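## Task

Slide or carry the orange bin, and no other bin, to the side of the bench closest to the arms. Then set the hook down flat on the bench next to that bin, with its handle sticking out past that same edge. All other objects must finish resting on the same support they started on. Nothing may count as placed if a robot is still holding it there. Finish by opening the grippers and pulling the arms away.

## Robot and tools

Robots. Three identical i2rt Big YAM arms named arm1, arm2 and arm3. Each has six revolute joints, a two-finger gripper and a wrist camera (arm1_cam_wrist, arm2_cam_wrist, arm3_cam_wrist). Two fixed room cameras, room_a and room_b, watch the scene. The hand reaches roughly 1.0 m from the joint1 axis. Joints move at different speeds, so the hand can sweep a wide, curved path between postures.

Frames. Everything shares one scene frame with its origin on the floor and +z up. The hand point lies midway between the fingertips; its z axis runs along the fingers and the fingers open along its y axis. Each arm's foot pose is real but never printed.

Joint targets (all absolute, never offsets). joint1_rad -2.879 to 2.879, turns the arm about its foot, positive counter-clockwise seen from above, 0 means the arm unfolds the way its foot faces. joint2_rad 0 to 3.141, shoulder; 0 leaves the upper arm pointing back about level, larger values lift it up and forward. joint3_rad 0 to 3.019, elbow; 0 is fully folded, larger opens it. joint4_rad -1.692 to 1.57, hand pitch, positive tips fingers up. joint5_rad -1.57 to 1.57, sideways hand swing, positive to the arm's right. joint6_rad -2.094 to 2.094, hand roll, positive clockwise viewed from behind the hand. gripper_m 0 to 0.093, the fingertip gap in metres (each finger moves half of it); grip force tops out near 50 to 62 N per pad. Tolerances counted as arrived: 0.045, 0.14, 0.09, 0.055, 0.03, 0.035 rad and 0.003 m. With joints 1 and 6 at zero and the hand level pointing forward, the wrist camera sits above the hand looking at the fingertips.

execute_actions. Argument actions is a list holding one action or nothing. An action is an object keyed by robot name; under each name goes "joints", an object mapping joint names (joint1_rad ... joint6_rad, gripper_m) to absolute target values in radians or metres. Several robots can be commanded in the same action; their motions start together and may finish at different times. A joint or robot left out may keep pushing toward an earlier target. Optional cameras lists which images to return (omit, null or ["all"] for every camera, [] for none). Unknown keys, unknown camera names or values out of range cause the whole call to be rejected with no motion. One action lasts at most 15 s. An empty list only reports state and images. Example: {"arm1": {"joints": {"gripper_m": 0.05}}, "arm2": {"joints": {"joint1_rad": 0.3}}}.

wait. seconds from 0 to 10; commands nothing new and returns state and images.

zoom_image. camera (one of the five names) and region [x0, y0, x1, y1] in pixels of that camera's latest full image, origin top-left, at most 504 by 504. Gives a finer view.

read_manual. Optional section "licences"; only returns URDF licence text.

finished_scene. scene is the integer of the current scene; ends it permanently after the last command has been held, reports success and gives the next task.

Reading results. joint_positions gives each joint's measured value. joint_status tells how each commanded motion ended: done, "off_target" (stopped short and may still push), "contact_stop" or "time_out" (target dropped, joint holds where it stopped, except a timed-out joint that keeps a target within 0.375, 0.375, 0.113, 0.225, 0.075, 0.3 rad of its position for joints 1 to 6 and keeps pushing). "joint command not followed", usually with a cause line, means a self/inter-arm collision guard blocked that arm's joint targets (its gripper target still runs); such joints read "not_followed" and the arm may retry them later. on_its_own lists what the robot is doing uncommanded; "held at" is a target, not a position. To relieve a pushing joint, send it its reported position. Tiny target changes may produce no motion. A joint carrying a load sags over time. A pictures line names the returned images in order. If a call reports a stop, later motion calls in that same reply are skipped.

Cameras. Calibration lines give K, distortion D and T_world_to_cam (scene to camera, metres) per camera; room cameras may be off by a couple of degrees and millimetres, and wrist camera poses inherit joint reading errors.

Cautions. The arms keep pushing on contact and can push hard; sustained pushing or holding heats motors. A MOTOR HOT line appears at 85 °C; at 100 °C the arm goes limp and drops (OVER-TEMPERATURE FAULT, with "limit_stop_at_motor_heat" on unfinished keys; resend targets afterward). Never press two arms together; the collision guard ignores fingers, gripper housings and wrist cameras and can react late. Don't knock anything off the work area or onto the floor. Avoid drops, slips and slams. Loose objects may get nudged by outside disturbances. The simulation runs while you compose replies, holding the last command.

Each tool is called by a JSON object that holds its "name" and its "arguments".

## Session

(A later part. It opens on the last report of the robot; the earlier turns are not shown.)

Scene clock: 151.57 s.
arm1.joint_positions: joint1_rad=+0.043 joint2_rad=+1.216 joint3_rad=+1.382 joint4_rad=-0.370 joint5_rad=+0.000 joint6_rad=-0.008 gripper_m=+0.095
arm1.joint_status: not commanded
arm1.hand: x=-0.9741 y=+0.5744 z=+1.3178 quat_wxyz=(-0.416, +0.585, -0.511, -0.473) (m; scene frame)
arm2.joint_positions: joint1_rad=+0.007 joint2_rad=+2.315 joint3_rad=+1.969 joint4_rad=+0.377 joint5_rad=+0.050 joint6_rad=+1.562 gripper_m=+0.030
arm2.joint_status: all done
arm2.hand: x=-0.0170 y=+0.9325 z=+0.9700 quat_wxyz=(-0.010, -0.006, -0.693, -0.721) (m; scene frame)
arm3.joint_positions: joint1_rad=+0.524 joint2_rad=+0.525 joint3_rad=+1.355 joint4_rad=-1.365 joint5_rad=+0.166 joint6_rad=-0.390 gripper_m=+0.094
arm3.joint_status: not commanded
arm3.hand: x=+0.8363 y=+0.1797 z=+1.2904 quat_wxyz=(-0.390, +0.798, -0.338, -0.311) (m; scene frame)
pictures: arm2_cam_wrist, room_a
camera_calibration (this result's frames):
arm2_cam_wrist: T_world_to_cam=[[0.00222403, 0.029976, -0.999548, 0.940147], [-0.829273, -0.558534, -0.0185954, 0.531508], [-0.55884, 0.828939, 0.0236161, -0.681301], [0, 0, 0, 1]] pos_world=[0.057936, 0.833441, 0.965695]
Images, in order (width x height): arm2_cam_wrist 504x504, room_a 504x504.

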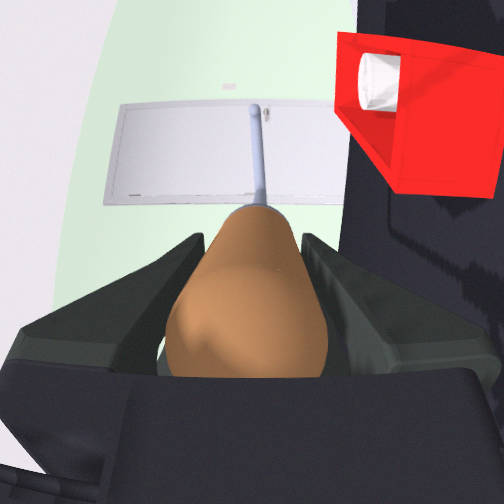

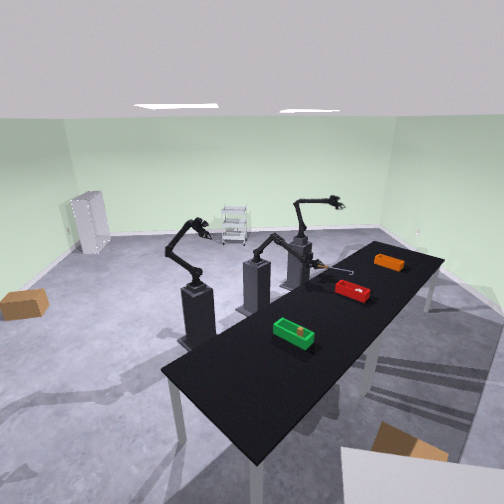

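{"name": "execute_actions", "arguments": {"actions": [{"arm2":{"joints":{"joint1_rad":0.35,"joint5_rad":0.3}}}], "cameras": ["arm2_cam_wrist"]}}

{"name": "execute_actions", "arguments": {"actions": [{"arm2":{"joints":{"joint1_rad":0.66,"joint5_rad":0.55}}}], "cameras": ["arm2_cam_wrist","arm1_cam_wrist","room_b"]}}

Scene clock: 160.07 s.
arm1.joint_positions: joint1_rad=+0.043 joint2_rad=+1.216 joint3_rad=+1.382 joint4_rad=-0.370 joint5_rad=+0.000 joint6_rad=-0.008 gripper_m=+0.095
arm1.joint_status: not commanded
arm1.hand: x=-0.9741 y=+0.5744 z=+1.3178 quat_wxyz=(-0.416, +0.585, -0.511, -0.473) (m; scene frame)
arm2.joint_positions: joint1_rad=+0.353 joint2_rad=+2.315 joint3_rad=+1.969 joint4_rad=+0.377 joint5_rad=+0.302 joint6_rad=+1.562 gripper_m=+0.030
arm2.joint_status: all done
arm2.hand: x=-0.2899 y=+0.8802 z=+0.9699 quat_wxyz=(+0.026, +0.024, -0.693, -0.720) (m; scene frame)
arm3.joint_positions: joint1_rad=+0.524 joint2_rad=+0.525 joint3_rad=+1.355 joint4_rad=-1.365 joint5_rad=+0.166 joint6_rad=-0.390 gripper_m=+0.094
arm3.joint_status: not commanded
arm3.hand: x=+0.8363 y=+0.1797 z=+1.2904 quat_wxyz=(-0.390, +0.798, -0.338, -0.311) (m; scene frame)
pictures: arm2_cam_wrist
camera_calibration (this result's frames):
arm2_cam_wrist: T_world_to_cam=[[-0.00759053, 0.0283344, -0.99957, 0.940859], [-0.77328, -0.633949, -0.0120982, 0.352313], [-0.634019, 0.772855, 0.0267224, -0.765864], [0, 0, 0, 1]] pos_world=[-0.205994, 0.788592, 0.965182]
Images, in order (width x height): arm2_cam_wrist 504x504.

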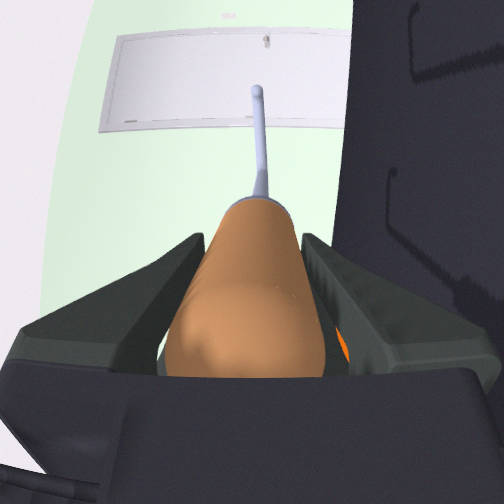

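Scene clock: 162.17 s.
arm1.joint_positions: joint1_rad=+0.043 joint2_rad=+1.216 joint3_rad=+1.382 joint4_rad=-0.370 joint5_rad=+0.000 joint6_rad=-0.008 gripper_m=+0.095
arm1.joint_status: not commanded
arm1.hand: x=-0.9741 y=+0.5744 z=+1.3178 quat_wxyz=(-0.416, +0.585, -0.511, -0.473) (m; scene frame)
arm2.joint_positions: joint1_rad=+0.661 joint2_rad=+2.315 joint3_rad=+1.969 joint4_rad=+0.377 joint5_rad=+0.552 joint6_rad=+1.562 gripper_m=+0.030
arm2.joint_status: all done
arm2.hand: x=-0.5017 y=+0.7619 z=+0.9689 quat_wxyz=(+0.049, +0.042, -0.694, -0.717) (m; scene frame)
arm3.joint_positions: joint1_rad=+0.524 joint2_rad=+0.525 joint3_rad=+1.355 joint4_rad=-1.365 joint5_rad=+0.166 joint6_rad=-0.390 gripper_m=+0.094
arm3.joint_status: not commanded
arm3.hand: x=+0.8363 y=+0.1797 z=+1.2904 quat_wxyz=(-0.390, +0.798, -0.338, -0.311) (m; scene frame)
pictures: arm1_cam_wrist, arm2_cam_wrist, room_b
camera_calibration (this result's frames):
arm1_cam_wrist: T_world_to_cam=[[0.989566, 0.143133, 0.0164665, 0.861152], [0.116288, -0.725991, -0.677801, 1.43054], [-0.0850612, 0.672644, -0.735061, 0.626895], [0, 0, 0, 1]] pos_world=[-0.965196, 0.493621, 1.41625]
arm2_cam_wrist: T_world_to_cam=[[-0.0154708, 0.0238306, -0.999596, 0.941107], [-0.735433, -0.677581, -0.00477139, 0.158643], [-0.677421, 0.735062, 0.0280085, -0.802927], [0, 0, 0, 1]] pos_world=[-0.412689, 0.675267, 0.963973]
Images, in order (width x height): arm1_cam_wrist 504x504, arm2_cam_wrist 504x504, room_b 504x504.

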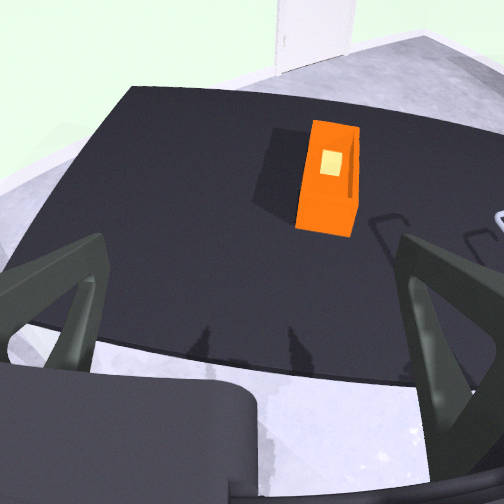

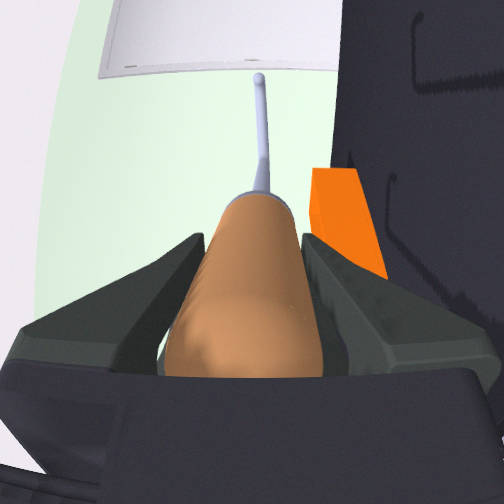

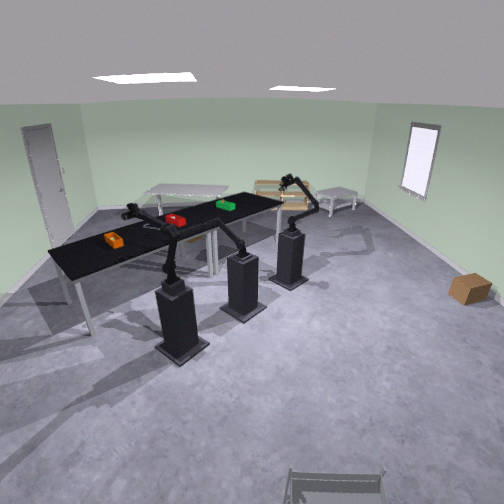

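{"name": "execute_actions", "arguments": {"actions": [{"arm2":{"joints":{"joint5_rad":0.8,"joint2_rad":2.45,"joint4_rad":0.5}}}], "cameras": []}}

{"name": "execute_actions", "arguments": {"actions": [{"arm2":{"joints":{"joint5_rad":1.03,"joint2_rad":2.56,"joint4_rad":0.6}},"arm1":{"joints":{"joint1_rad":-0.35}}}], "cameras": ["arm2_cam_wrist","arm1_cam_wrist","room_b"]}}

Scene clock: 169.47 s.
arm1.joint_positions: joint1_rad=+0.043 joint2_rad=+1.216 joint3_rad=+1.382 joint4_rad=-0.370 joint5_rad=+0.000 joint6_rad=-0.008 gripper_m=+0.095
arm1.joint_status: not commanded
arm1.hand: x=-0.9741 y=+0.5744 z=+1.3178 quat_wxyz=(-0.416, +0.585, -0.511, -0.473) (m; scene frame)
arm2.joint_positions: joint1_rad=+0.661 joint2_rad=+2.508 joint3_rad=+1.969 joint4_rad=+0.453 joint5_rad=+0.795 joint6_rad=+1.562 gripper_m=+0.030
arm2.joint_status: all done
arm2.hand: x=-0.4646 y=+0.7685 z=+0.8159 quat_wxyz=(-0.063, -0.018, -0.725, -0.685) (m; scene frame)
arm3.joint_positions: joint1_rad=+0.524 joint2_rad=+0.525 joint3_rad=+1.355 joint4_rad=-1.365 joint5_rad=+0.166 joint6_rad=-0.390 gripper_m=+0.094
arm3.joint_status: not commanded
arm3.hand: x=+0.8363 y=+0.1797 z=+1.2904 quat_wxyz=(-0.390, +0.798, -0.338, -0.311) (m; scene frame)
pictures: none
No camera images: the call's "cameras" was empty. Leave "cameras" out to get every camera's image.

Scene clock: 170.57 s.
arm1.joint_positions: joint1_rad=-0.358 joint2_rad=+1.216 joint3_rad=+1.382 joint4_rad=-0.370 joint5_rad=+0.002 joint6_rad=-0.007 gripper_m=+0.095
arm1.joint_status: all done
arm1.hand: x=-0.7471 y=+0.5583 z=+1.3171 quat_wxyz=(-0.502, +0.472, -0.618, -0.380) (m; scene frame)
arm2.joint_positions: joint1_rad=+0.661 joint2_rad=+2.562 joint3_rad=+1.969 joint4_rad=+0.567 joint5_rad=+1.027 joint6_rad=+1.567 gripper_m=+0.030
arm2.joint_status: all done
arm2.hand: x=-0.4248 y=+0.7583 z=+0.7914 quat_wxyz=(-0.129, -0.114, -0.701, -0.692) (m; scene frame)
arm3.joint_positions: joint1_rad=+0.524 joint2_rad=+0.525 joint3_rad=+1.355 joint4_rad=-1.365 joint5_rad=+0.166 joint6_rad=-0.390 gripper_m=+0.094
arm3.joint_status: not commanded
arm3.hand: x=+0.8363 y=+0.1797 z=+1.2904 quat_wxyz=(-0.390, +0.798, -0.338, -0.311) (m; scene frame)
pictures: arm1_cam_wrist, arm2_cam_wrist, room_b
camera_calibration (this result's frames):
arm1_cam_wrist: T_world_to_cam=[[0.966691, -0.255331, 0.0177566, 0.842522], [-0.176323, -0.714639, -0.676905, 1.16586], [0.185525, 0.651227, -0.735856, 0.87171], [0, 0, 0, 1]] pos_world=[-0.770614, 0.480607, 1.41567]
arm2_cam_wrist: T_world_to_cam=[[0.0120787, -0.0215464, -0.999695, 0.811143], [-0.963773, -0.26666, -0.0058974, -0.195839], [-0.266452, 0.96355, -0.0239867, -0.700776], [0, 0, 0, 1]] pos_world=[-0.385264, 0.640487, 0.792932]
Images, in order (width x height): arm1_cam_wrist 504x504, arm2_cam_wrist 504x504, room_b 504x504.

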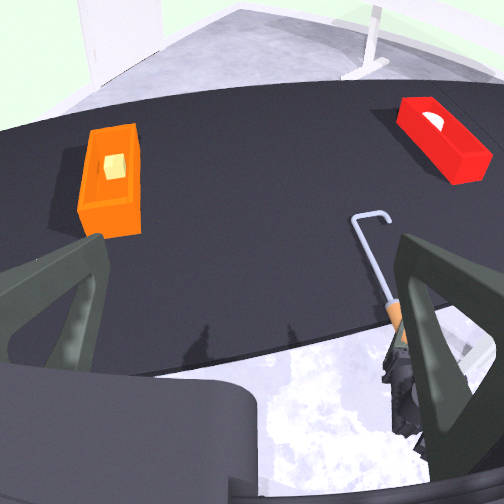

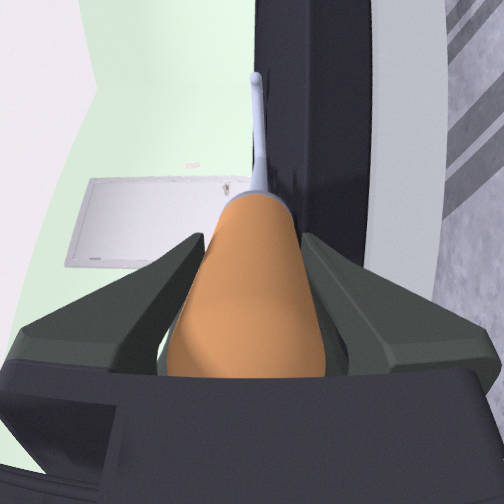

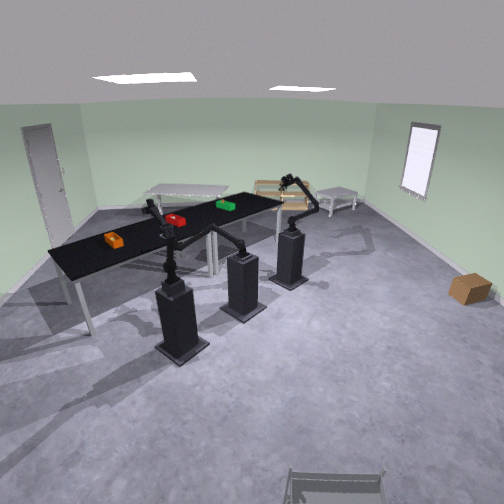

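{"name": "execute_actions", "arguments": {"actions": [{"arm2":{"joints":{"joint2_rad":2.615,"joint4_rad":0.63}}}], "cameras": ["arm2_cam_wrist","arm1_cam_wrist"]}}

{"name": "zoom_image", "arguments": {"camera": "arm1_cam_wrist", "region": [310, 190, 470, 400]}}

Scene clock: 174.07 s.
arm1.joint_positions: joint1_rad=-0.358 joint2_rad=+1.216 joint3_rad=+1.382 joint4_rad=-0.370 joint5_rad=+0.002 joint6_rad=-0.007 gripper_m=+0.095
arm1.joint_status: not commanded
arm1.hand: x=-0.7471 y=+0.5583 z=+1.3171 quat_wxyz=(-0.502, +0.472, -0.618, -0.380) (m; scene frame)
arm2.joint_positions: joint1_rad=+0.661 joint2_rad=+2.572 joint3_rad=+1.969 joint4_rad=+0.600 joint5_rad=+1.027 joint6_rad=+1.567 gripper_m=+0.030
arm2.joint_status: all done
arm2.hand: x=-0.4244 y=+0.7578 z=+0.7889 quat_wxyz=(-0.123, -0.121, -0.695, -0.698) (m; scene frame)
arm3.joint_positions: joint1_rad=+0.524 joint2_rad=+0.525 joint3_rad=+1.355 joint4_rad=-1.365 joint5_rad=+0.166 joint6_rad=-0.390 gripper_m=+0.094
arm3.joint_status: not commanded
arm3.hand: x=+0.8363 y=+0.1797 z=+1.2904 quat_wxyz=(-0.390, +0.798, -0.338, -0.311) (m; scene frame)
pictures: arm1_cam_wrist, arm2_cam_wrist
camera_calibration (this result's frames):
arm1_cam_wrist: T_world_to_cam=[[0.966691, -0.255331, 0.0177566, 0.842522], [-0.176323, -0.714639, -0.676905, 1.16586], [0.185525, 0.651227, -0.735856, 0.87171], [0, 0, 0, 1]] pos_world=[-0.770614, 0.480607, 1.41567]
arm2_cam_wrist: T_world_to_cam=[[-0.00304864, -0.002872, -0.999991, 0.788308], [-0.963871, -0.266342, 0.00370346, -0.203429], [-0.26635, 0.963874, -0.00195625, -0.717876], [0, 0, 0, 1]] pos_world=[-0.384882, 0.640024, 0.78765]
Images, in order (width x height): arm1_cam_wrist 504x504, arm2_cam_wrist 504x504.

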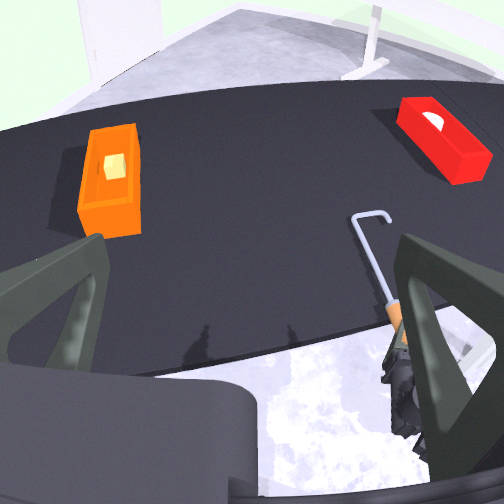

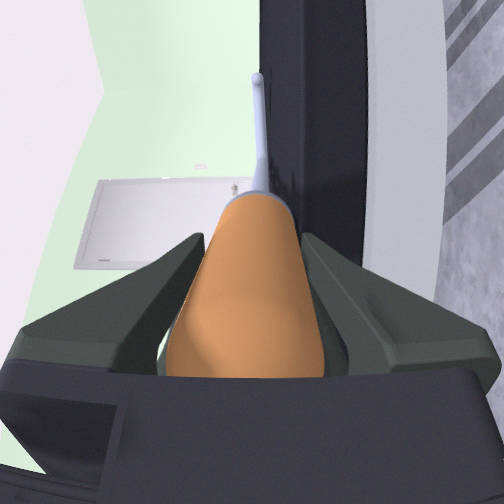

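Region (310, 190, 470, 400) of arm1_cam_wrist's 504x504 image, scaled by 2.400, with more detail than that image has; it fills the left 384 columns of this view, and the rest is white.

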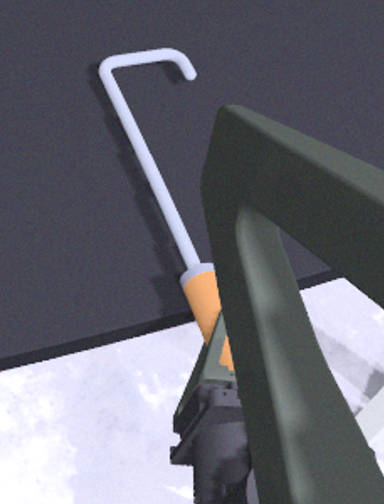

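{"name": "execute_actions", "arguments": {"actions": [{"arm2":{"joints":{"joint2_rad":2.63}}}], "cameras": ["arm2_cam_wrist"]}}

Scene clock: 176.10 s.
arm1.joint_positions: joint1_rad=-0.358 joint2_rad=+1.216 joint3_rad=+1.382 joint4_rad=-0.370 joint5_rad=+0.002 joint6_rad=-0.007 gripper_m=+0.095
arm1.joint_status: not commanded
arm1.hand: x=-0.7471 y=+0.5583 z=+1.3171 quat_wxyz=(-0.502, +0.472, -0.618, -0.380) (m; scene frame)
arm2.joint_positions: joint1_rad=+0.661 joint2_rad=+2.574 joint3_rad=+1.969 joint4_rad=+0.606 joint5_rad=+1.027 joint6_rad=+1.567 gripper_m=+0.030
arm2.joint_status: all done
arm2.hand: x=-0.4243 y=+0.7577 z=+0.7880 quat_wxyz=(-0.122, -0.122, -0.694, -0.699) (m; scene frame)
arm3.joint_positions: joint1_rad=+0.524 joint2_rad=+0.525 joint3_rad=+1.355 joint4_rad=-1.365 joint5_rad=+0.166 joint6_rad=-0.390 gripper_m=+0.094
arm3.joint_status: not commanded
arm3.hand: x=+0.8363 y=+0.1797 z=+1.2904 quat_wxyz=(-0.390, +0.798, -0.338, -0.311) (m; scene frame)
pictures: arm2_cam_wrist
camera_calibration (this result's frames):
arm2_cam_wrist: T_world_to_cam=[[-0.00544968, 0.0000922191, -0.999985, 0.784125], [-0.963858, -0.266367, 0.00522823, -0.204538], [-0.266362, 0.963872, 0.0015405, -0.720496], [0, 0, 0, 1]] pos_world=[-0.384786, 0.639912, 0.786293]
Images, in order (width x height): arm2_cam_wrist 504x504.

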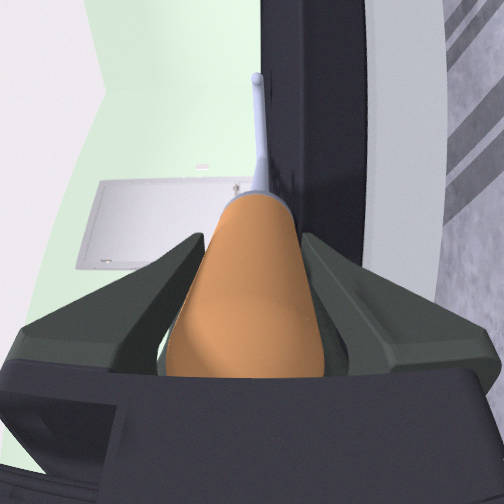

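{"name": "execute_actions", "arguments": {"actions": [{"arm2":{"joints":{"joint2_rad":2.66}}}], "cameras": ["arm2_cam_wrist"]}}

Scene clock: 178.60 s.
arm1.joint_positions: joint1_rad=-0.358 joint2_rad=+1.216 joint3_rad=+1.382 joint4_rad=-0.370 joint5_rad=+0.002 joint6_rad=-0.007 gripper_m=+0.095
arm1.joint_status: not commanded
arm1.hand: x=-0.7471 y=+0.5583 z=+1.3171 quat_wxyz=(-0.502, +0.472, -0.618, -0.380) (m; scene frame)
arm2.joint_positions: joint1_rad=+0.661 joint2_rad=+2.580 joint3_rad=+1.971 joint4_rad=+0.620 joint5_rad=+1.029 joint6_rad=+1.567 gripper_m=+0.030
arm2.joint_status: all done
arm2.hand: x=-0.4239 y=+0.7576 z=+0.7863 quat_wxyz=(-0.120, -0.125, -0.692, -0.701) (m; scene frame)
arm3.joint_positions: joint1_rad=+0.524 joint2_rad=+0.525 joint3_rad=+1.355 joint4_rad=-1.365 joint5_rad=+0.166 joint6_rad=-0.390 gripper_m=+0.094
arm3.joint_status: not commanded
arm3.hand: x=+0.8363 y=+0.1797 z=+1.2904 quat_wxyz=(-0.390, +0.798, -0.338, -0.311) (m; scene frame)
pictures: arm2_cam_wrist
camera_calibration (this result's frames):
arm2_cam_wrist: T_world_to_cam=[[-0.0114709, 0.00750847, -0.999906, 0.774207], [-0.964414, -0.264241, 0.00907949, -0.20908], [-0.264148, 0.964428, 0.0102723, -0.72662], [0, 0, 0, 1]] pos_world=[-0.384694, 0.639711, 0.783496]
Images, in order (width x height): arm2_cam_wrist 504x504.

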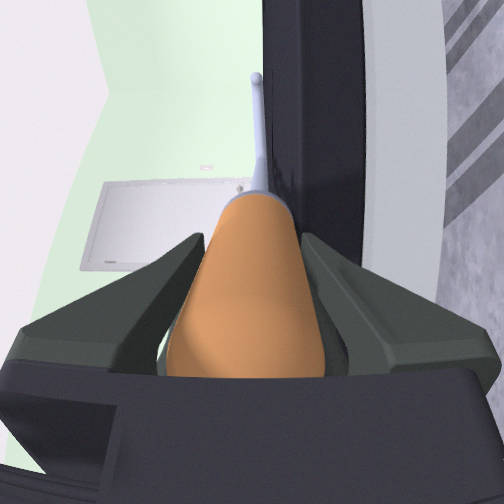

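{"name": "execute_actions", "arguments": {"actions": [{"arm2":{"joints":{"joint2_rad":2.59,"joint4_rad":0.62,"gripper_m":0.08}}}], "cameras": ["arm2_cam_wrist","arm1_cam_wrist"]}}

Scene clock: 186.27 s.
arm1.joint_positions: joint1_rad=-0.358 joint2_rad=+1.216 joint3_rad=+1.382 joint4_rad=-0.370 joint5_rad=+0.002 joint6_rad=-0.007 gripper_m=+0.095
arm1.joint_status: not commanded
arm1.hand: x=-0.7471 y=+0.5583 z=+1.3171 quat_wxyz=(-0.502, +0.472, -0.618, -0.380) (m; scene frame)
arm2.joint_positions: joint1_rad=+0.661 joint2_rad=+2.580 joint3_rad=+1.971 joint4_rad=+0.620 joint5_rad=+1.029 joint6_rad=+1.567 gripper_m=+0.080
arm2.joint_status: all done
arm2.hand: x=-0.4236 y=+0.7578 z=+0.7863 quat_wxyz=(-0.120, -0.125, -0.692, -0.701) (m; scene frame)
arm3.joint_positions: joint1_rad=+0.524 joint2_rad=+0.525 joint3_rad=+1.355 joint4_rad=-1.365 joint5_rad=+0.166 joint6_rad=-0.390 gripper_m=+0.094
arm3.joint_status: not commanded
arm3.hand: x=+0.8363 y=+0.1797 z=+1.2904 quat_wxyz=(-0.390, +0.798, -0.338, -0.311) (m; scene frame)
pictures: arm1_cam_wrist, arm2_cam_wrist
camera_calibration (this result's frames):
arm1_cam_wrist: T_world_to_cam=[[0.966691, -0.255331, 0.0177566, 0.842522], [-0.176323, -0.714639, -0.676905, 1.16586], [0.185525, 0.651227, -0.735856, 0.87171], [0, 0, 0, 1]] pos_world=[-0.770614, 0.480607, 1.41567]
arm2_cam_wrist: T_world_to_cam=[[-0.0114708, 0.0075121, -0.999906, 0.774207], [-0.964515, -0.263873, 0.00908234, -0.209083], [-0.26378, 0.964528, 0.0102724, -0.726619], [0, 0, 0, 1]] pos_world=[-0.38445, 0.639858, 0.783497]
Images, in order (width x height): arm1_cam_wrist 504x504, arm2_cam_wrist 504x504.

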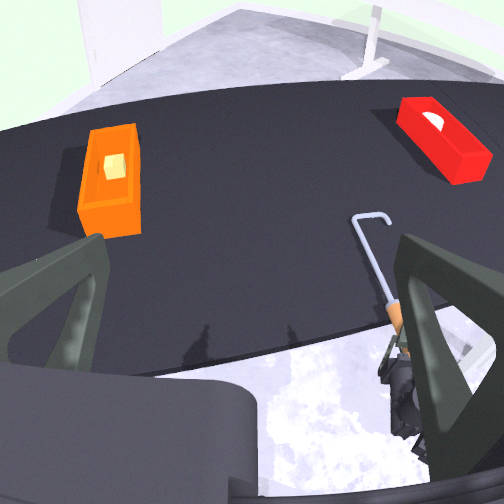

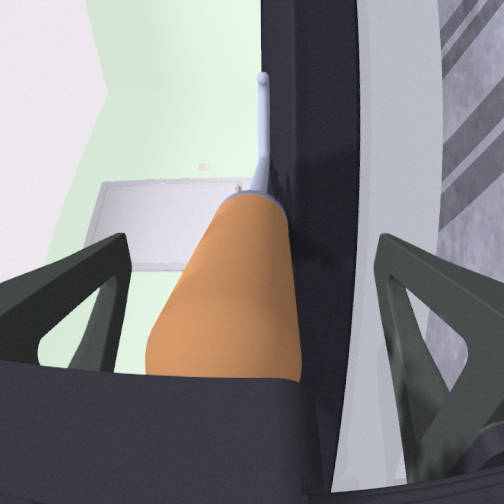

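{"name": "execute_actions", "arguments": {"actions": [{"arm2":{"joints":{"joint2_rad":2.44,"joint3_rad":1.70,"joint4_rad":0.76,"gripper_m":0.093}}}], "cameras": ["arm2_cam_wrist","arm1_cam_wrist"]}}

Scene clock: 192.67 s.
arm1.joint_positions: joint1_rad=-0.358 joint2_rad=+1.216 joint3_rad=+1.382 joint4_rad=-0.370 joint5_rad=+0.002 joint6_rad=-0.007 gripper_m=+0.095
arm1.joint_status: not commanded
arm1.hand: x=-0.7471 y=+0.5583 z=+1.3171 quat_wxyz=(-0.502, +0.472, -0.618, -0.380) (m; scene frame)
arm2.joint_positions: joint1_rad=+0.661 joint2_rad=+2.450 joint3_rad=+1.706 joint4_rad=+0.738 joint5_rad=+1.029 joint6_rad=+1.567 gripper_m=+0.093
arm2.joint_status: all done
arm2.hand: x=-0.3897 y=+0.7157 z=+0.7875 quat_wxyz=(-0.125, -0.121, -0.696, -0.697) (m; scene frame)
arm3.joint_positions: joint1_rad=+0.524 joint2_rad=+0.525 joint3_rad=+1.355 joint4_rad=-1.365 joint5_rad=+0.166 joint6_rad=-0.390 gripper_m=+0.094
arm3.joint_status: not commanded
arm3.hand: x=+0.8363 y=+0.1797 z=+1.2904 quat_wxyz=(-0.390, +0.798, -0.338, -0.311) (m; scene frame)
pictures: arm1_cam_wrist, arm2_cam_wrist
camera_calibration (this result's frames):
arm1_cam_wrist: T_world_to_cam=[[0.966691, -0.255331, 0.0177566, 0.842522], [-0.176323, -0.714639, -0.676905, 1.16586], [0.185525, 0.651227, -0.735856, 0.87171], [0, 0, 0, 1]] pos_world=[-0.770614, 0.480607, 1.41567]
arm2_cam_wrist: T_world_to_cam=[[-0.000671297, -0.00583061, -0.999983, 0.789956], [-0.964589, -0.263748, 0.00218537, -0.182076], [-0.263756, 0.964574, -0.00544709, -0.664789], [0, 0, 0, 1]] pos_world=[-0.35044, 0.597822, 0.78672]
Images, in order (width x height): arm1_cam_wrist 504x504, arm2_cam_wrist 504x504.

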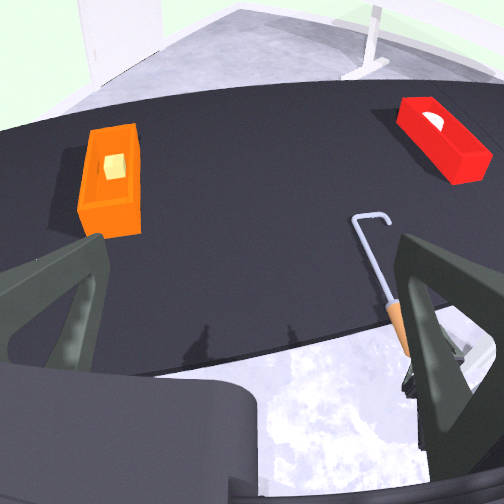

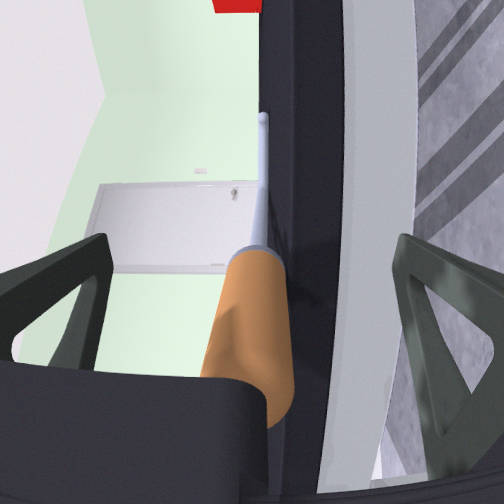

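{"name": "execute_actions", "arguments": {"actions": [{"arm2":{"joints":{"joint2_rad":2.2,"joint3_rad":1.25,"joint4_rad":0.95}}}], "cameras": []}}

{"name": "execute_actions", "arguments": {"actions": [{"arm2":{"joints":{"joint2_rad":1.0,"joint3_rad":1.3,"joint4_rad":-0.5,"joint5_rad":0,"joint6_rad":0}}}], "cameras": []}}

Scene clock: 203.20 s.
arm1.joint_positions: joint1_rad=-0.358 joint2_rad=+1.216 joint3_rad=+1.382 joint4_rad=-0.370 joint5_rad=+0.002 joint6_rad=-0.007 gripper_m=+0.095
arm1.joint_status: not commanded
arm1.hand: x=-0.7471 y=+0.5583 z=+1.3171 quat_wxyz=(-0.502, +0.472, -0.618, -0.380) (m; scene frame)
arm2.joint_positions: joint1_rad=+0.661 joint2_rad=+2.182 joint3_rad=+1.252 joint4_rad=+0.933 joint5_rad=+1.029 joint6_rad=+1.567 gripper_m=+0.093
arm2.joint_status: all done
arm2.hand: x=-0.3174 y=+0.6263 z=+0.8227 quat_wxyz=(-0.122, -0.123, -0.694, -0.699) (m; scene frame)
arm3.joint_positions: joint1_rad=+0.524 joint2_rad=+0.525 joint3_rad=+1.355 joint4_rad=-1.365 joint5_rad=+0.166 joint6_rad=-0.390 gripper_m=+0.094
arm3.joint_status: not commanded
arm3.hand: x=+0.8363 y=+0.1797 z=+1.2904 quat_wxyz=(-0.390, +0.798, -0.338, -0.311) (m; scene frame)
pictures: none
No camera images: the call's "cameras" was empty. Leave "cameras" out to get every camera's image.

Scene clock: 205.37 s.
arm1.joint_positions: joint1_rad=-0.358 joint2_rad=+1.216 joint3_rad=+1.382 joint4_rad=-0.370 joint5_rad=+0.002 joint6_rad=-0.007 gripper_m=+0.095
arm1.joint_status: not commanded
arm1.hand: x=-0.7471 y=+0.5583 z=+1.3171 quat_wxyz=(-0.502, +0.472, -0.618, -0.380) (m; scene frame)
arm2.joint_positions: joint1_rad=+0.661 joint2_rad=+0.985 joint3_rad=+1.284 joint4_rad=-0.481 joint5_rad=+0.005 joint6_rad=+0.010 gripper_m=+0.093
arm2.joint_status: all done
arm2.hand: x=-0.2985 y=+0.3679 z=+1.2766 quat_wxyz=(-0.276, +0.690, -0.334, -0.580) (m; scene frame)
arm3.joint_positions: joint1_rad=+0.524 joint2_rad=+0.525 joint3_rad=+1.355 joint4_rad=-1.365 joint5_rad=+0.166 joint6_rad=-0.390 gripper_m=+0.094
arm3.joint_status: not commanded
arm3.hand: x=+0.8363 y=+0.1797 z=+1.2904 quat_wxyz=(-0.390, +0.798, -0.338, -0.311) (m; scene frame)
pictures: none
No camera images: the call's "cameras" was empty. Leave "cameras" out to get every camera's image.

{"name": "execute_actions", "arguments": {"actions": [{"arm2":{"joints":{"joint1_rad":-0.1,"joint5_rad":-1.0}},"arm1":{"joints":{"joint4_rad":0.996,"joint5_rad":-0.745,"joint3_rad":1.476}}}], "cameras": []}}

{"name": "execute_actions", "arguments": {"actions": [{"arm1":{"joints":{"joint1_rad":-0.888,"joint2_rad":2.44}}}], "cameras": ["arm2_cam_wrist","arm1_cam_wrist","room_b"]}}

Scene clock: 210.40 s.
arm1.joint_positions: joint1_rad=-0.357 joint2_rad=+1.216 joint3_rad=+1.419 joint4_rad=+0.985 joint5_rad=-0.744 joint6_rad=-0.006 gripper_m=+0.095
arm1.joint_status: all done
arm1.hand: x=-0.9040 y=+0.4286 z=+1.5678 quat_wxyz=(-0.687, +0.392, +0.073, -0.608) (m; scene frame)
arm2.joint_positions: joint1_rad=-0.096 joint2_rad=+0.986 joint3_rad=+1.284 joint4_rad=-0.481 joint5_rad=-0.995 joint6_rad=+0.009 gripper_m=+0.093
arm2.joint_status: all done
arm2.hand: x=-0.1127 y=+0.4060 z=+1.2905 quat_wxyz=(-0.162, +0.681, -0.289, -0.654) (m; scene frame)
arm3.joint_positions: joint1_rad=+0.524 joint2_rad=+0.525 joint3_rad=+1.355 joint4_rad=-1.365 joint5_rad=+0.166 joint6_rad=-0.390 gripper_m=+0.094
arm3.joint_status: not commanded
arm3.hand: x=+0.8363 y=+0.1797 z=+1.2904 quat_wxyz=(-0.390, +0.798, -0.338, -0.311) (m; scene frame)
pictures: none
No camera images: the call's "cameras" was empty. Leave "cameras" out to get every camera's image.

Scene clock: 212.33 s.
arm1.joint_positions: joint1_rad=-0.888 joint2_rad=+2.454 joint3_rad=+1.457 joint4_rad=+0.991 joint5_rad=-0.744 joint6_rad=-0.006 gripper_m=+0.095
arm1.joint_status: all done
arm1.hand: x=-0.4335 y=+0.6212 z=+0.7887 quat_wxyz=(-0.511, +0.488, -0.517, -0.484) (m; scene frame)
arm2.joint_positions: joint1_rad=-0.096 joint2_rad=+0.986 joint3_rad=+1.284 joint4_rad=-0.481 joint5_rad=-0.995 joint6_rad=+0.009 gripper_m=+0.093
arm2.joint_status: not commanded
arm2.hand: x=-0.1127 y=+0.4060 z=+1.2905 quat_wxyz=(-0.162, +0.681, -0.289, -0.654) (m; scene frame)
arm3.joint_positions: joint1_rad=+0.524 joint2_rad=+0.525 joint3_rad=+1.355 joint4_rad=-1.365 joint5_rad=+0.166 joint6_rad=-0.390 gripper_m=+0.094
arm3.joint_status: not commanded
arm3.hand: x=+0.8363 y=+0.1797 z=+1.2904 quat_wxyz=(-0.390, +0.798, -0.338, -0.311) (m; scene frame)
pictures: arm1_cam_wrist, arm2_cam_wrist, room_b
camera_calibration (this result's frames):
arm1_cam_wrist: T_world_to_cam=[[0.998798, -0.0472023, 0.0132029, 0.453063], [-0.0170758, -0.587599, -0.808972, 1.00267], [0.0459433, 0.807774, -0.587699, 0.1091], [0, 0, 0, 1]] pos_world=[-0.440409, 0.522428, 0.869271]
arm2_cam_wrist: T_world_to_cam=[[0.612046, 0.774532, -0.159687, -0.0408613], [0.437513, -0.499841, -0.74749, 1.22366], [-0.658773, 0.387634, -0.644793, 0.72457], [0, 0, 0, 1]] pos_world=[-0.0330311, 0.362417, 1.37535]
Images, in order (width x height): arm1_cam_wrist 504x504, arm2_cam_wrist 504x504, room_b 504x504.

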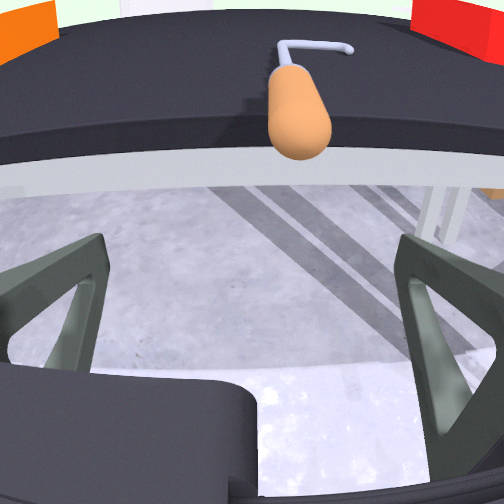

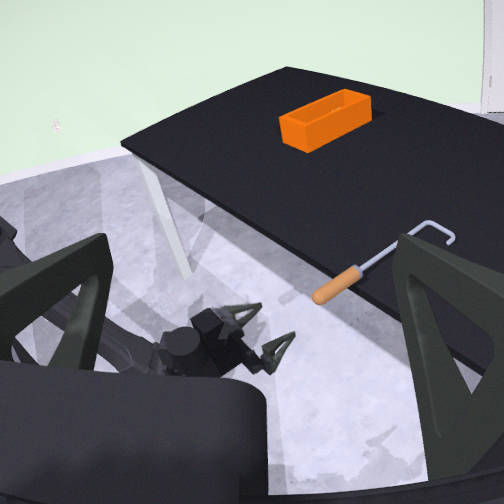

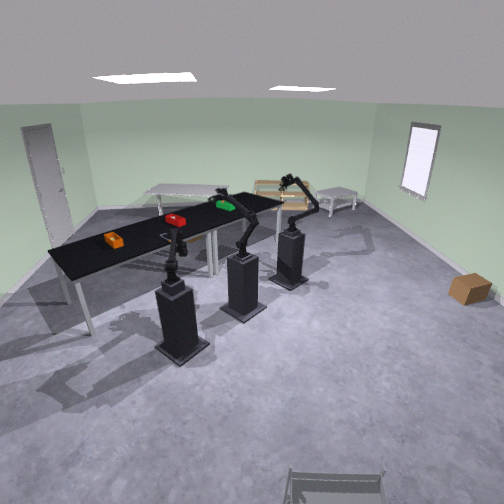

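{"name": "execute_actions", "arguments": {"actions": [{"arm1":{"joints":{"joint1_rad":-0.838,"joint2_rad":2.53,"joint3_rad":1.71,"joint4_rad":0.85,"joint5_rad":-0.66}}}], "cameras": ["arm2_cam_wrist","arm1_cam_wrist"]}}

Scene clock: 222.67 s.
arm1.joint_positions: joint1_rad=-0.833 joint2_rad=+2.533 joint3_rad=+1.671 joint4_rad=+0.857 joint5_rad=-0.661 joint6_rad=-0.006 gripper_m=+0.095
arm1.joint_status: all done
arm1.hand: x=-0.4166 y=+0.6863 z=+0.7929 quat_wxyz=(-0.518, +0.481, -0.523, -0.476) (m; scene frame)
arm2.joint_positions: joint1_rad=-0.096 joint2_rad=+0.986 joint3_rad=+1.284 joint4_rad=-0.481 joint5_rad=-0.995 joint6_rad=+0.009 gripper_m=+0.093
arm2.joint_status: not commanded
arm2.hand: x=-0.1127 y=+0.4060 z=+1.2905 quat_wxyz=(-0.162, +0.681, -0.289, -0.654) (m; scene frame)
arm3.joint_positions: joint1_rad=+0.524 joint2_rad=+0.525 joint3_rad=+1.355 joint4_rad=-1.365 joint5_rad=+0.166 joint6_rad=-0.390 gripper_m=+0.094
arm3.joint_status: not commanded
arm3.hand: x=+0.8363 y=+0.1797 z=+1.2904 quat_wxyz=(-0.390, +0.798, -0.338, -0.311) (m; scene frame)
pictures: arm1_cam_wrist, arm2_cam_wrist
camera_calibration (this result's frames):
arm1_cam_wrist: T_world_to_cam=[[0.997128, -0.0742397, 0.0149516, 0.455706], [-0.0315036, -0.586176, -0.809571, 1.03807], [0.0688666, 0.806775, -0.586831, 0.0678271], [0, 0, 0, 1]] pos_world=[-0.426365, 0.587604, 0.873384]
arm2_cam_wrist: T_world_to_cam=[[0.612046, 0.774532, -0.159687, -0.0408613], [0.437513, -0.499841, -0.74749, 1.22366], [-0.658773, 0.387634, -0.644793, 0.72457], [0, 0, 0, 1]] pos_world=[-0.0330311, 0.362417, 1.37535]
Images, in order (width x height): arm1_cam_wrist 504x504, arm2_cam_wrist 504x504.

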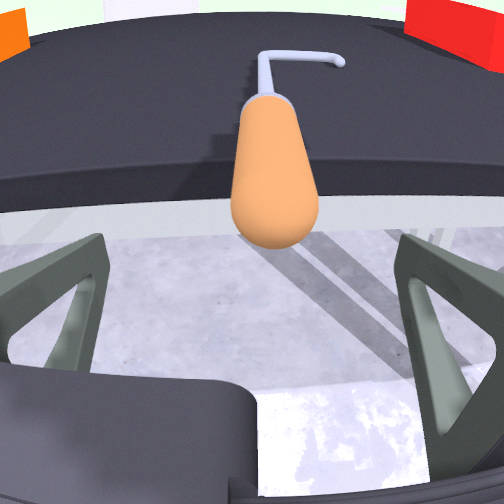

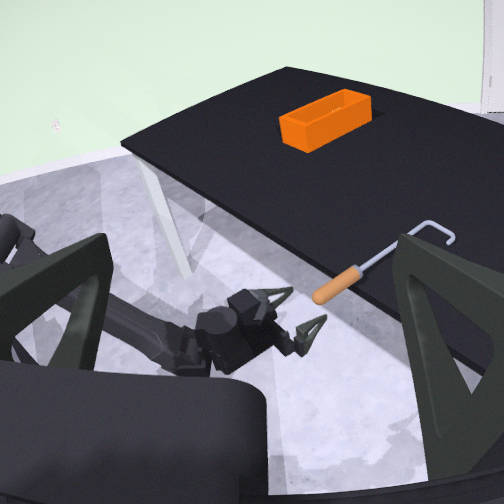

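{"name": "execute_actions", "arguments": {"actions": [{"arm1":{"joints":{"joint1_rad":-0.792,"joint2_rad":2.62,"joint3_rad":1.95,"joint4_rad":0.71,"joint5_rad":-0.607}}}], "cameras": ["arm1_cam_wrist"]}}

{"name": "execute_actions", "arguments": {"actions": [{"arm1":{"joints":{"joint6_rad":-1.575}}}], "cameras": ["arm2_cam_wrist","arm1_cam_wrist"]}}

Scene clock: 228.80 s.
arm1.joint_positions: joint1_rad=-0.789 joint2_rad=+2.625 joint3_rad=+1.906 joint4_rad=+0.716 joint5_rad=-0.608 joint6_rad=-0.006 gripper_m=+0.095
arm1.joint_status: all done
arm1.hand: x=-0.4043 y=+0.7461 z=+0.7982 quat_wxyz=(-0.521, +0.478, -0.524, -0.474) (m; scene frame)
arm2.joint_positions: joint1_rad=-0.096 joint2_rad=+0.986 joint3_rad=+1.284 joint4_rad=-0.481 joint5_rad=-0.995 joint6_rad=+0.009 gripper_m=+0.093
arm2.joint_status: not commanded
arm2.hand: x=-0.1127 y=+0.4060 z=+1.2905 quat_wxyz=(-0.162, +0.681, -0.289, -0.654) (m; scene frame)
arm3.joint_positions: joint1_rad=+0.524 joint2_rad=+0.525 joint3_rad=+1.355 joint4_rad=-1.365 joint5_rad=+0.166 joint6_rad=-0.390 gripper_m=+0.094
arm3.joint_status: not commanded
arm3.hand: x=+0.8363 y=+0.1797 z=+1.2904 quat_wxyz=(-0.390, +0.798, -0.338, -0.311) (m; scene frame)
pictures: arm1_cam_wrist
camera_calibration (this result's frames):
arm1_cam_wrist: T_world_to_cam=[[0.996384, -0.0833816, 0.0163081, 0.45318], [-0.0356787, -0.584843, -0.810361, 1.07579], [0.0771069, 0.80685, -0.585703, 0.0241807], [0, 0, 0, 1]] pos_world=[-0.415023, 0.647444, 0.878549]
Images, in order (width x height): arm1_cam_wrist 504x504.

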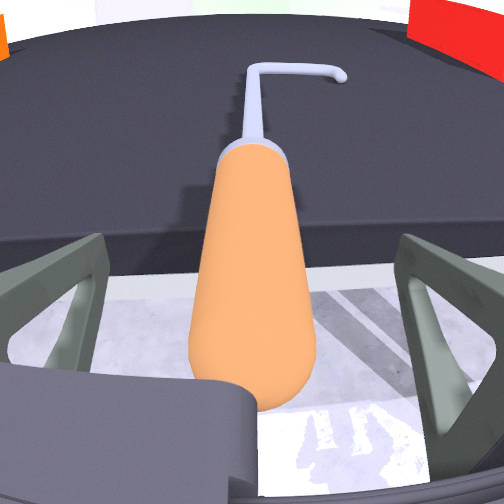

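Scene clock: 230.97 s.
arm1.joint_positions: joint1_rad=-0.789 joint2_rad=+2.625 joint3_rad=+1.906 joint4_rad=+0.716 joint5_rad=-0.608 joint6_rad=-1.567 gripper_m=+0.095
arm1.joint_status: all done
arm1.hand: x=-0.4043 y=+0.7461 z=+0.7982 quat_wxyz=(-0.704, +0.709, -0.036, +0.030) (m; scene frame)
arm2.joint_positions: joint1_rad=-0.096 joint2_rad=+0.986 joint3_rad=+1.284 joint4_rad=-0.481 joint5_rad=-0.995 joint6_rad=+0.009 gripper_m=+0.093
arm2.joint_status: not commanded
arm2.hand: x=-0.1127 y=+0.4060 z=+1.2905 quat_wxyz=(-0.162, +0.681, -0.289, -0.654) (m; scene frame)
arm3.joint_positions: joint1_rad=+0.524 joint2_rad=+0.525 joint3_rad=+1.355 joint4_rad=-1.365 joint5_rad=+0.166 joint6_rad=-0.390 gripper_m=+0.094
arm3.joint_status: not commanded
arm3.hand: x=+0.8363 y=+0.1797 z=+1.2904 quat_wxyz=(-0.390, +0.798, -0.338, -0.311) (m; scene frame)
pictures: arm1_cam_wrist, arm2_cam_wrist
camera_calibration (this result's frames):
arm1_cam_wrist: T_world_to_cam=[[-0.00535298, 0.0176472, 0.99983, -0.812245], [0.757931, -0.652149, 0.0155684, 0.787564], [0.652312, 0.757886, -0.00988441, -0.166379], [0, 0, 0, 1]] pos_world=[-0.492737, 0.654039, 0.798201]
arm2_cam_wrist: T_world_to_cam=[[0.612046, 0.774532, -0.159687, -0.0408613], [0.437513, -0.499841, -0.74749, 1.22366], [-0.658773, 0.387634, -0.644793, 0.72457], [0, 0, 0, 1]] pos_world=[-0.0330311, 0.362417, 1.37535]
Images, in order (width x height): arm1_cam_wrist 504x504, arm2_cam_wrist 504x504.

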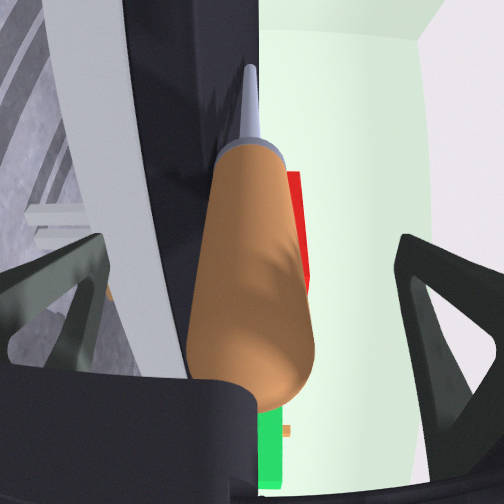

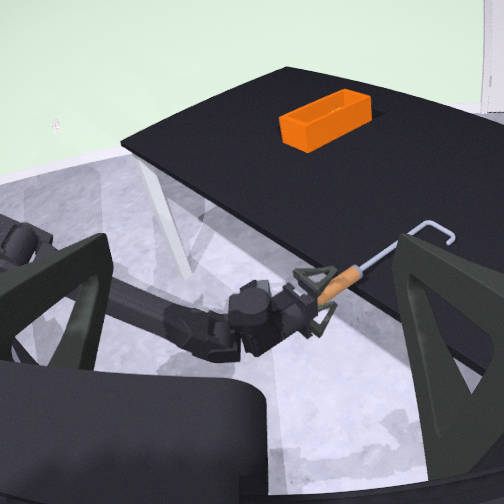

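{"name": "execute_actions", "arguments": {"actions": [{"arm1":{"joints":{"joint1_rad":-0.778,"joint2_rad":2.65,"joint3_rad":2.0,"joint4_rad":0.68,"joint5_rad":-0.597}}}], "cameras": ["arm1_cam_wrist"]}}

Scene clock: 233.73 s.
arm1.joint_positions: joint1_rad=-0.786 joint2_rad=+2.637 joint3_rad=+1.948 joint4_rad=+0.688 joint5_rad=-0.599 joint6_rad=-1.567 gripper_m=+0.095
arm1.joint_status: all done
arm1.hand: x=-0.3990 y=+0.7540 z=+0.8031 quat_wxyz=(-0.704, +0.708, -0.038, +0.033) (m; scene frame)
arm2.joint_positions: joint1_rad=-0.096 joint2_rad=+0.986 joint3_rad=+1.284 joint4_rad=-0.481 joint5_rad=-0.995 joint6_rad=+0.009 gripper_m=+0.093
arm2.joint_status: not commanded
arm2.hand: x=-0.1127 y=+0.4060 z=+1.2905 quat_wxyz=(-0.162, +0.681, -0.289, -0.654) (m; scene frame)
arm3.joint_positions: joint1_rad=+0.524 joint2_rad=+0.525 joint3_rad=+1.355 joint4_rad=-1.365 joint5_rad=+0.166 joint6_rad=-0.390 gripper_m=+0.094
arm3.joint_status: not commanded
arm3.hand: x=+0.8363 y=+0.1797 z=+1.2904 quat_wxyz=(-0.390, +0.798, -0.338, -0.311) (m; scene frame)
pictures: arm1_cam_wrist
camera_calibration (this result's frames):
arm1_cam_wrist: T_world_to_cam=[[-0.00689447, 0.0163016, 0.999843, -0.816819], [0.753412, -0.657356, 0.0159128, 0.790474], [0.657512, 0.753404, -0.00774967, -0.172076], [0, 0, 0, 1]] pos_world=[-0.488042, 0.662581, 0.802779]
Images, in order (width x height): arm1_cam_wrist 504x504.

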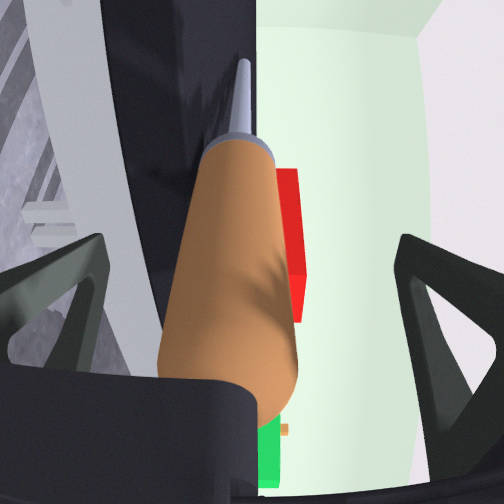

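{"name": "execute_actions", "arguments": {"actions": [{"arm1":{"joints":{"joint1_rad":-0.765,"joint2_rad":2.67}}}], "cameras": []}}

{"name": "execute_actions", "arguments": {"actions": [{"arm1":{"joints":{"gripper_m":0}}}], "cameras": ["arm1_cam_wrist"]}}

Scene clock: 237.37 s.
arm1.joint_positions: joint1_rad=-0.769 joint2_rad=+2.660 joint3_rad=+1.948 joint4_rad=+0.687 joint5_rad=-0.599 joint6_rad=-1.568 gripper_m=+0.095
arm1.joint_status: all done
arm1.hand: x=-0.4141 y=+0.7603 z=+0.7828 quat_wxyz=(-0.697, +0.715, -0.037, +0.022) (m; scene frame)
arm2.joint_positions: joint1_rad=-0.096 joint2_rad=+0.986 joint3_rad=+1.284 joint4_rad=-0.481 joint5_rad=-0.995 joint6_rad=+0.009 gripper_m=+0.093
arm2.joint_status: not commanded
arm2.hand: x=-0.1127 y=+0.4060 z=+1.2905 quat_wxyz=(-0.162, +0.681, -0.289, -0.654) (m; scene frame)
arm3.joint_positions: joint1_rad=+0.524 joint2_rad=+0.525 joint3_rad=+1.355 joint4_rad=-1.365 joint5_rad=+0.166 joint6_rad=-0.390 gripper_m=+0.094
arm3.joint_status: not commanded
arm3.hand: x=+0.8363 y=+0.1797 z=+1.2904 quat_wxyz=(-0.390, +0.798, -0.338, -0.311) (m; scene frame)
pictures: none
No camera images: the call's "cameras" was empty. Leave "cameras" out to get every camera's image.

Scene clock: 238.17 s.
arm1.joint_positions: joint1_rad=-0.770 joint2_rad=+2.660 joint3_rad=+1.971 joint4_rad=+0.690 joint5_rad=-0.597 joint6_rad=-1.581 gripper_m=+0.029
arm1.joint_status: gripper_m off_target (ended at +0.029, target +0.000)
arm1.hand: x=-0.4092 y=+0.7643 z=+0.7949 quat_wxyz=(-0.705, +0.708, -0.027, +0.033) (m; scene frame)
arm2.joint_positions: joint1_rad=-0.096 joint2_rad=+0.986 joint3_rad=+1.284 joint4_rad=-0.481 joint5_rad=-0.995 joint6_rad=+0.009 gripper_m=+0.093
arm2.joint_status: not commanded
arm2.hand: x=-0.1127 y=+0.4060 z=+1.2905 quat_wxyz=(-0.162, +0.681, -0.289, -0.654) (m; scene frame)
arm3.joint_positions: joint1_rad=+0.524 joint2_rad=+0.525 joint3_rad=+1.355 joint4_rad=-1.365 joint5_rad=+0.166 joint6_rad=-0.390 gripper_m=+0.094
arm3.joint_status: not commanded
arm3.hand: x=+0.8363 y=+0.1797 z=+1.2904 quat_wxyz=(-0.390, +0.798, -0.338, -0.311) (m; scene frame)
pictures: arm1_cam_wrist
camera_calibration (this result's frames):
arm1_cam_wrist: T_world_to_cam=[[-0.0221782, 0.0155439, 0.999633, -0.814391], [0.762588, -0.646322, 0.026969, 0.79163], [0.646504, 0.762906, 0.00248067, -0.193022], [0, 0, 0, 1]] pos_world=[-0.496959, 0.671564, 0.793222]
Images, in order (width x height): arm1_cam_wrist 504x504.

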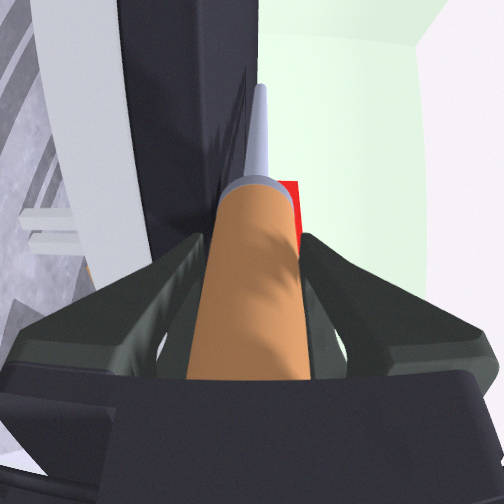

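{"name": "execute_actions", "arguments": {"actions": [{"arm1":{"joints":{"gripper_m":0.06,"joint2_rad":2.655,"joint3_rad":1.99}}}], "cameras": []}}

{"name": "execute_actions", "arguments": {"actions": [{"arm1":{"joints":{"joint1_rad":-0.785}}}], "cameras": ["arm1_cam_wrist","arm2_cam_wrist"]}}

Scene clock: 242.77 s.
arm1.joint_positions: joint1_rad=-0.770 joint2_rad=+2.660 joint3_rad=+1.971 joint4_rad=+0.687 joint5_rad=-0.597 joint6_rad=-1.581 gripper_m=+0.060
arm1.joint_status: all done
arm1.hand: x=-0.4092 y=+0.7643 z=+0.7942 quat_wxyz=(-0.704, +0.709, -0.028, +0.032) (m; scene frame)
arm2.joint_positions: joint1_rad=-0.096 joint2_rad=+0.986 joint3_rad=+1.284 joint4_rad=-0.481 joint5_rad=-0.995 joint6_rad=+0.009 gripper_m=+0.093
arm2.joint_status: not commanded
arm2.hand: x=-0.1127 y=+0.4060 z=+1.2905 quat_wxyz=(-0.162, +0.681, -0.289, -0.654) (m; scene frame)
arm3.joint_positions: joint1_rad=+0.524 joint2_rad=+0.525 joint3_rad=+1.355 joint4_rad=-1.365 joint5_rad=+0.166 joint6_rad=-0.390 gripper_m=+0.094
arm3.joint_status: not commanded
arm3.hand: x=+0.8363 y=+0.1797 z=+1.2904 quat_wxyz=(-0.390, +0.798, -0.338, -0.311) (m; scene frame)
pictures: none
No camera images: the call's "cameras" was empty. Leave "cameras" out to get every camera's image.

Scene clock: 243.50 s.
arm1.joint_positions: joint1_rad=-0.779 joint2_rad=+2.660 joint3_rad=+1.971 joint4_rad=+0.687 joint5_rad=-0.597 joint6_rad=-1.581 gripper_m=+0.060
arm1.joint_status: all done
arm1.hand: x=-0.4023 y=+0.7598 z=+0.7942 quat_wxyz=(-0.704, +0.709, -0.031, +0.035) (m; scene frame)
arm2.joint_positions: joint1_rad=-0.096 joint2_rad=+0.986 joint3_rad=+1.284 joint4_rad=-0.481 joint5_rad=-0.995 joint6_rad=+0.009 gripper_m=+0.093
arm2.joint_status: not commanded
arm2.hand: x=-0.1127 y=+0.4060 z=+1.2905 quat_wxyz=(-0.162, +0.681, -0.289, -0.654) (m; scene frame)
arm3.joint_positions: joint1_rad=+0.524 joint2_rad=+0.525 joint3_rad=+1.355 joint4_rad=-1.365 joint5_rad=+0.166 joint6_rad=-0.390 gripper_m=+0.094
arm3.joint_status: not commanded
arm3.hand: x=+0.8363 y=+0.1797 z=+1.2904 quat_wxyz=(-0.390, +0.798, -0.338, -0.311) (m; scene frame)
pictures: arm1_cam_wrist, arm2_cam_wrist
camera_calibration (this result's frames):
arm1_cam_wrist: T_world_to_cam=[[-0.0198952, 0.0184213, 0.999632, -0.814693], [0.756695, -0.653206, 0.0270974, 0.786184], [0.653465, 0.756956, -0.000943664, -0.183989], [0, 0, 0, 1]] pos_world=[-0.49088, 0.66782, 0.792916]
arm2_cam_wrist: T_world_to_cam=[[0.612046, 0.774532, -0.159687, -0.0408613], [0.437513, -0.499841, -0.74749, 1.22366], [-0.658773, 0.387634, -0.644793, 0.72457], [0, 0, 0, 1]] pos_world=[-0.0330311, 0.362417, 1.37535]
Images, in order (width x height): arm1_cam_wrist 504x504, arm2_cam_wrist 504x504.

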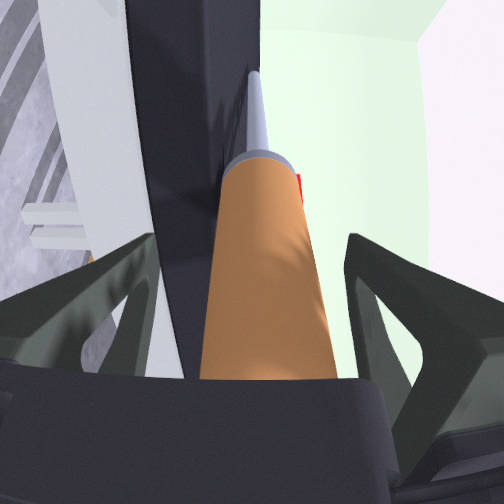

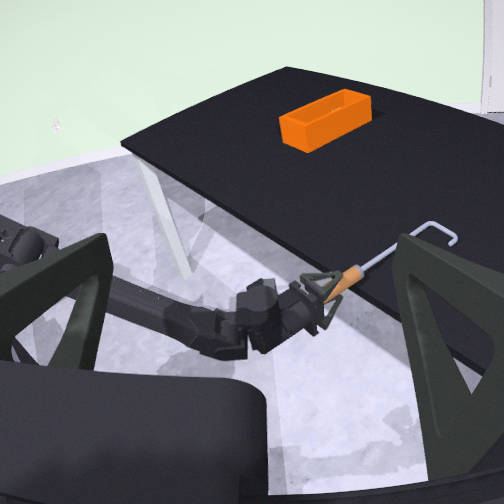

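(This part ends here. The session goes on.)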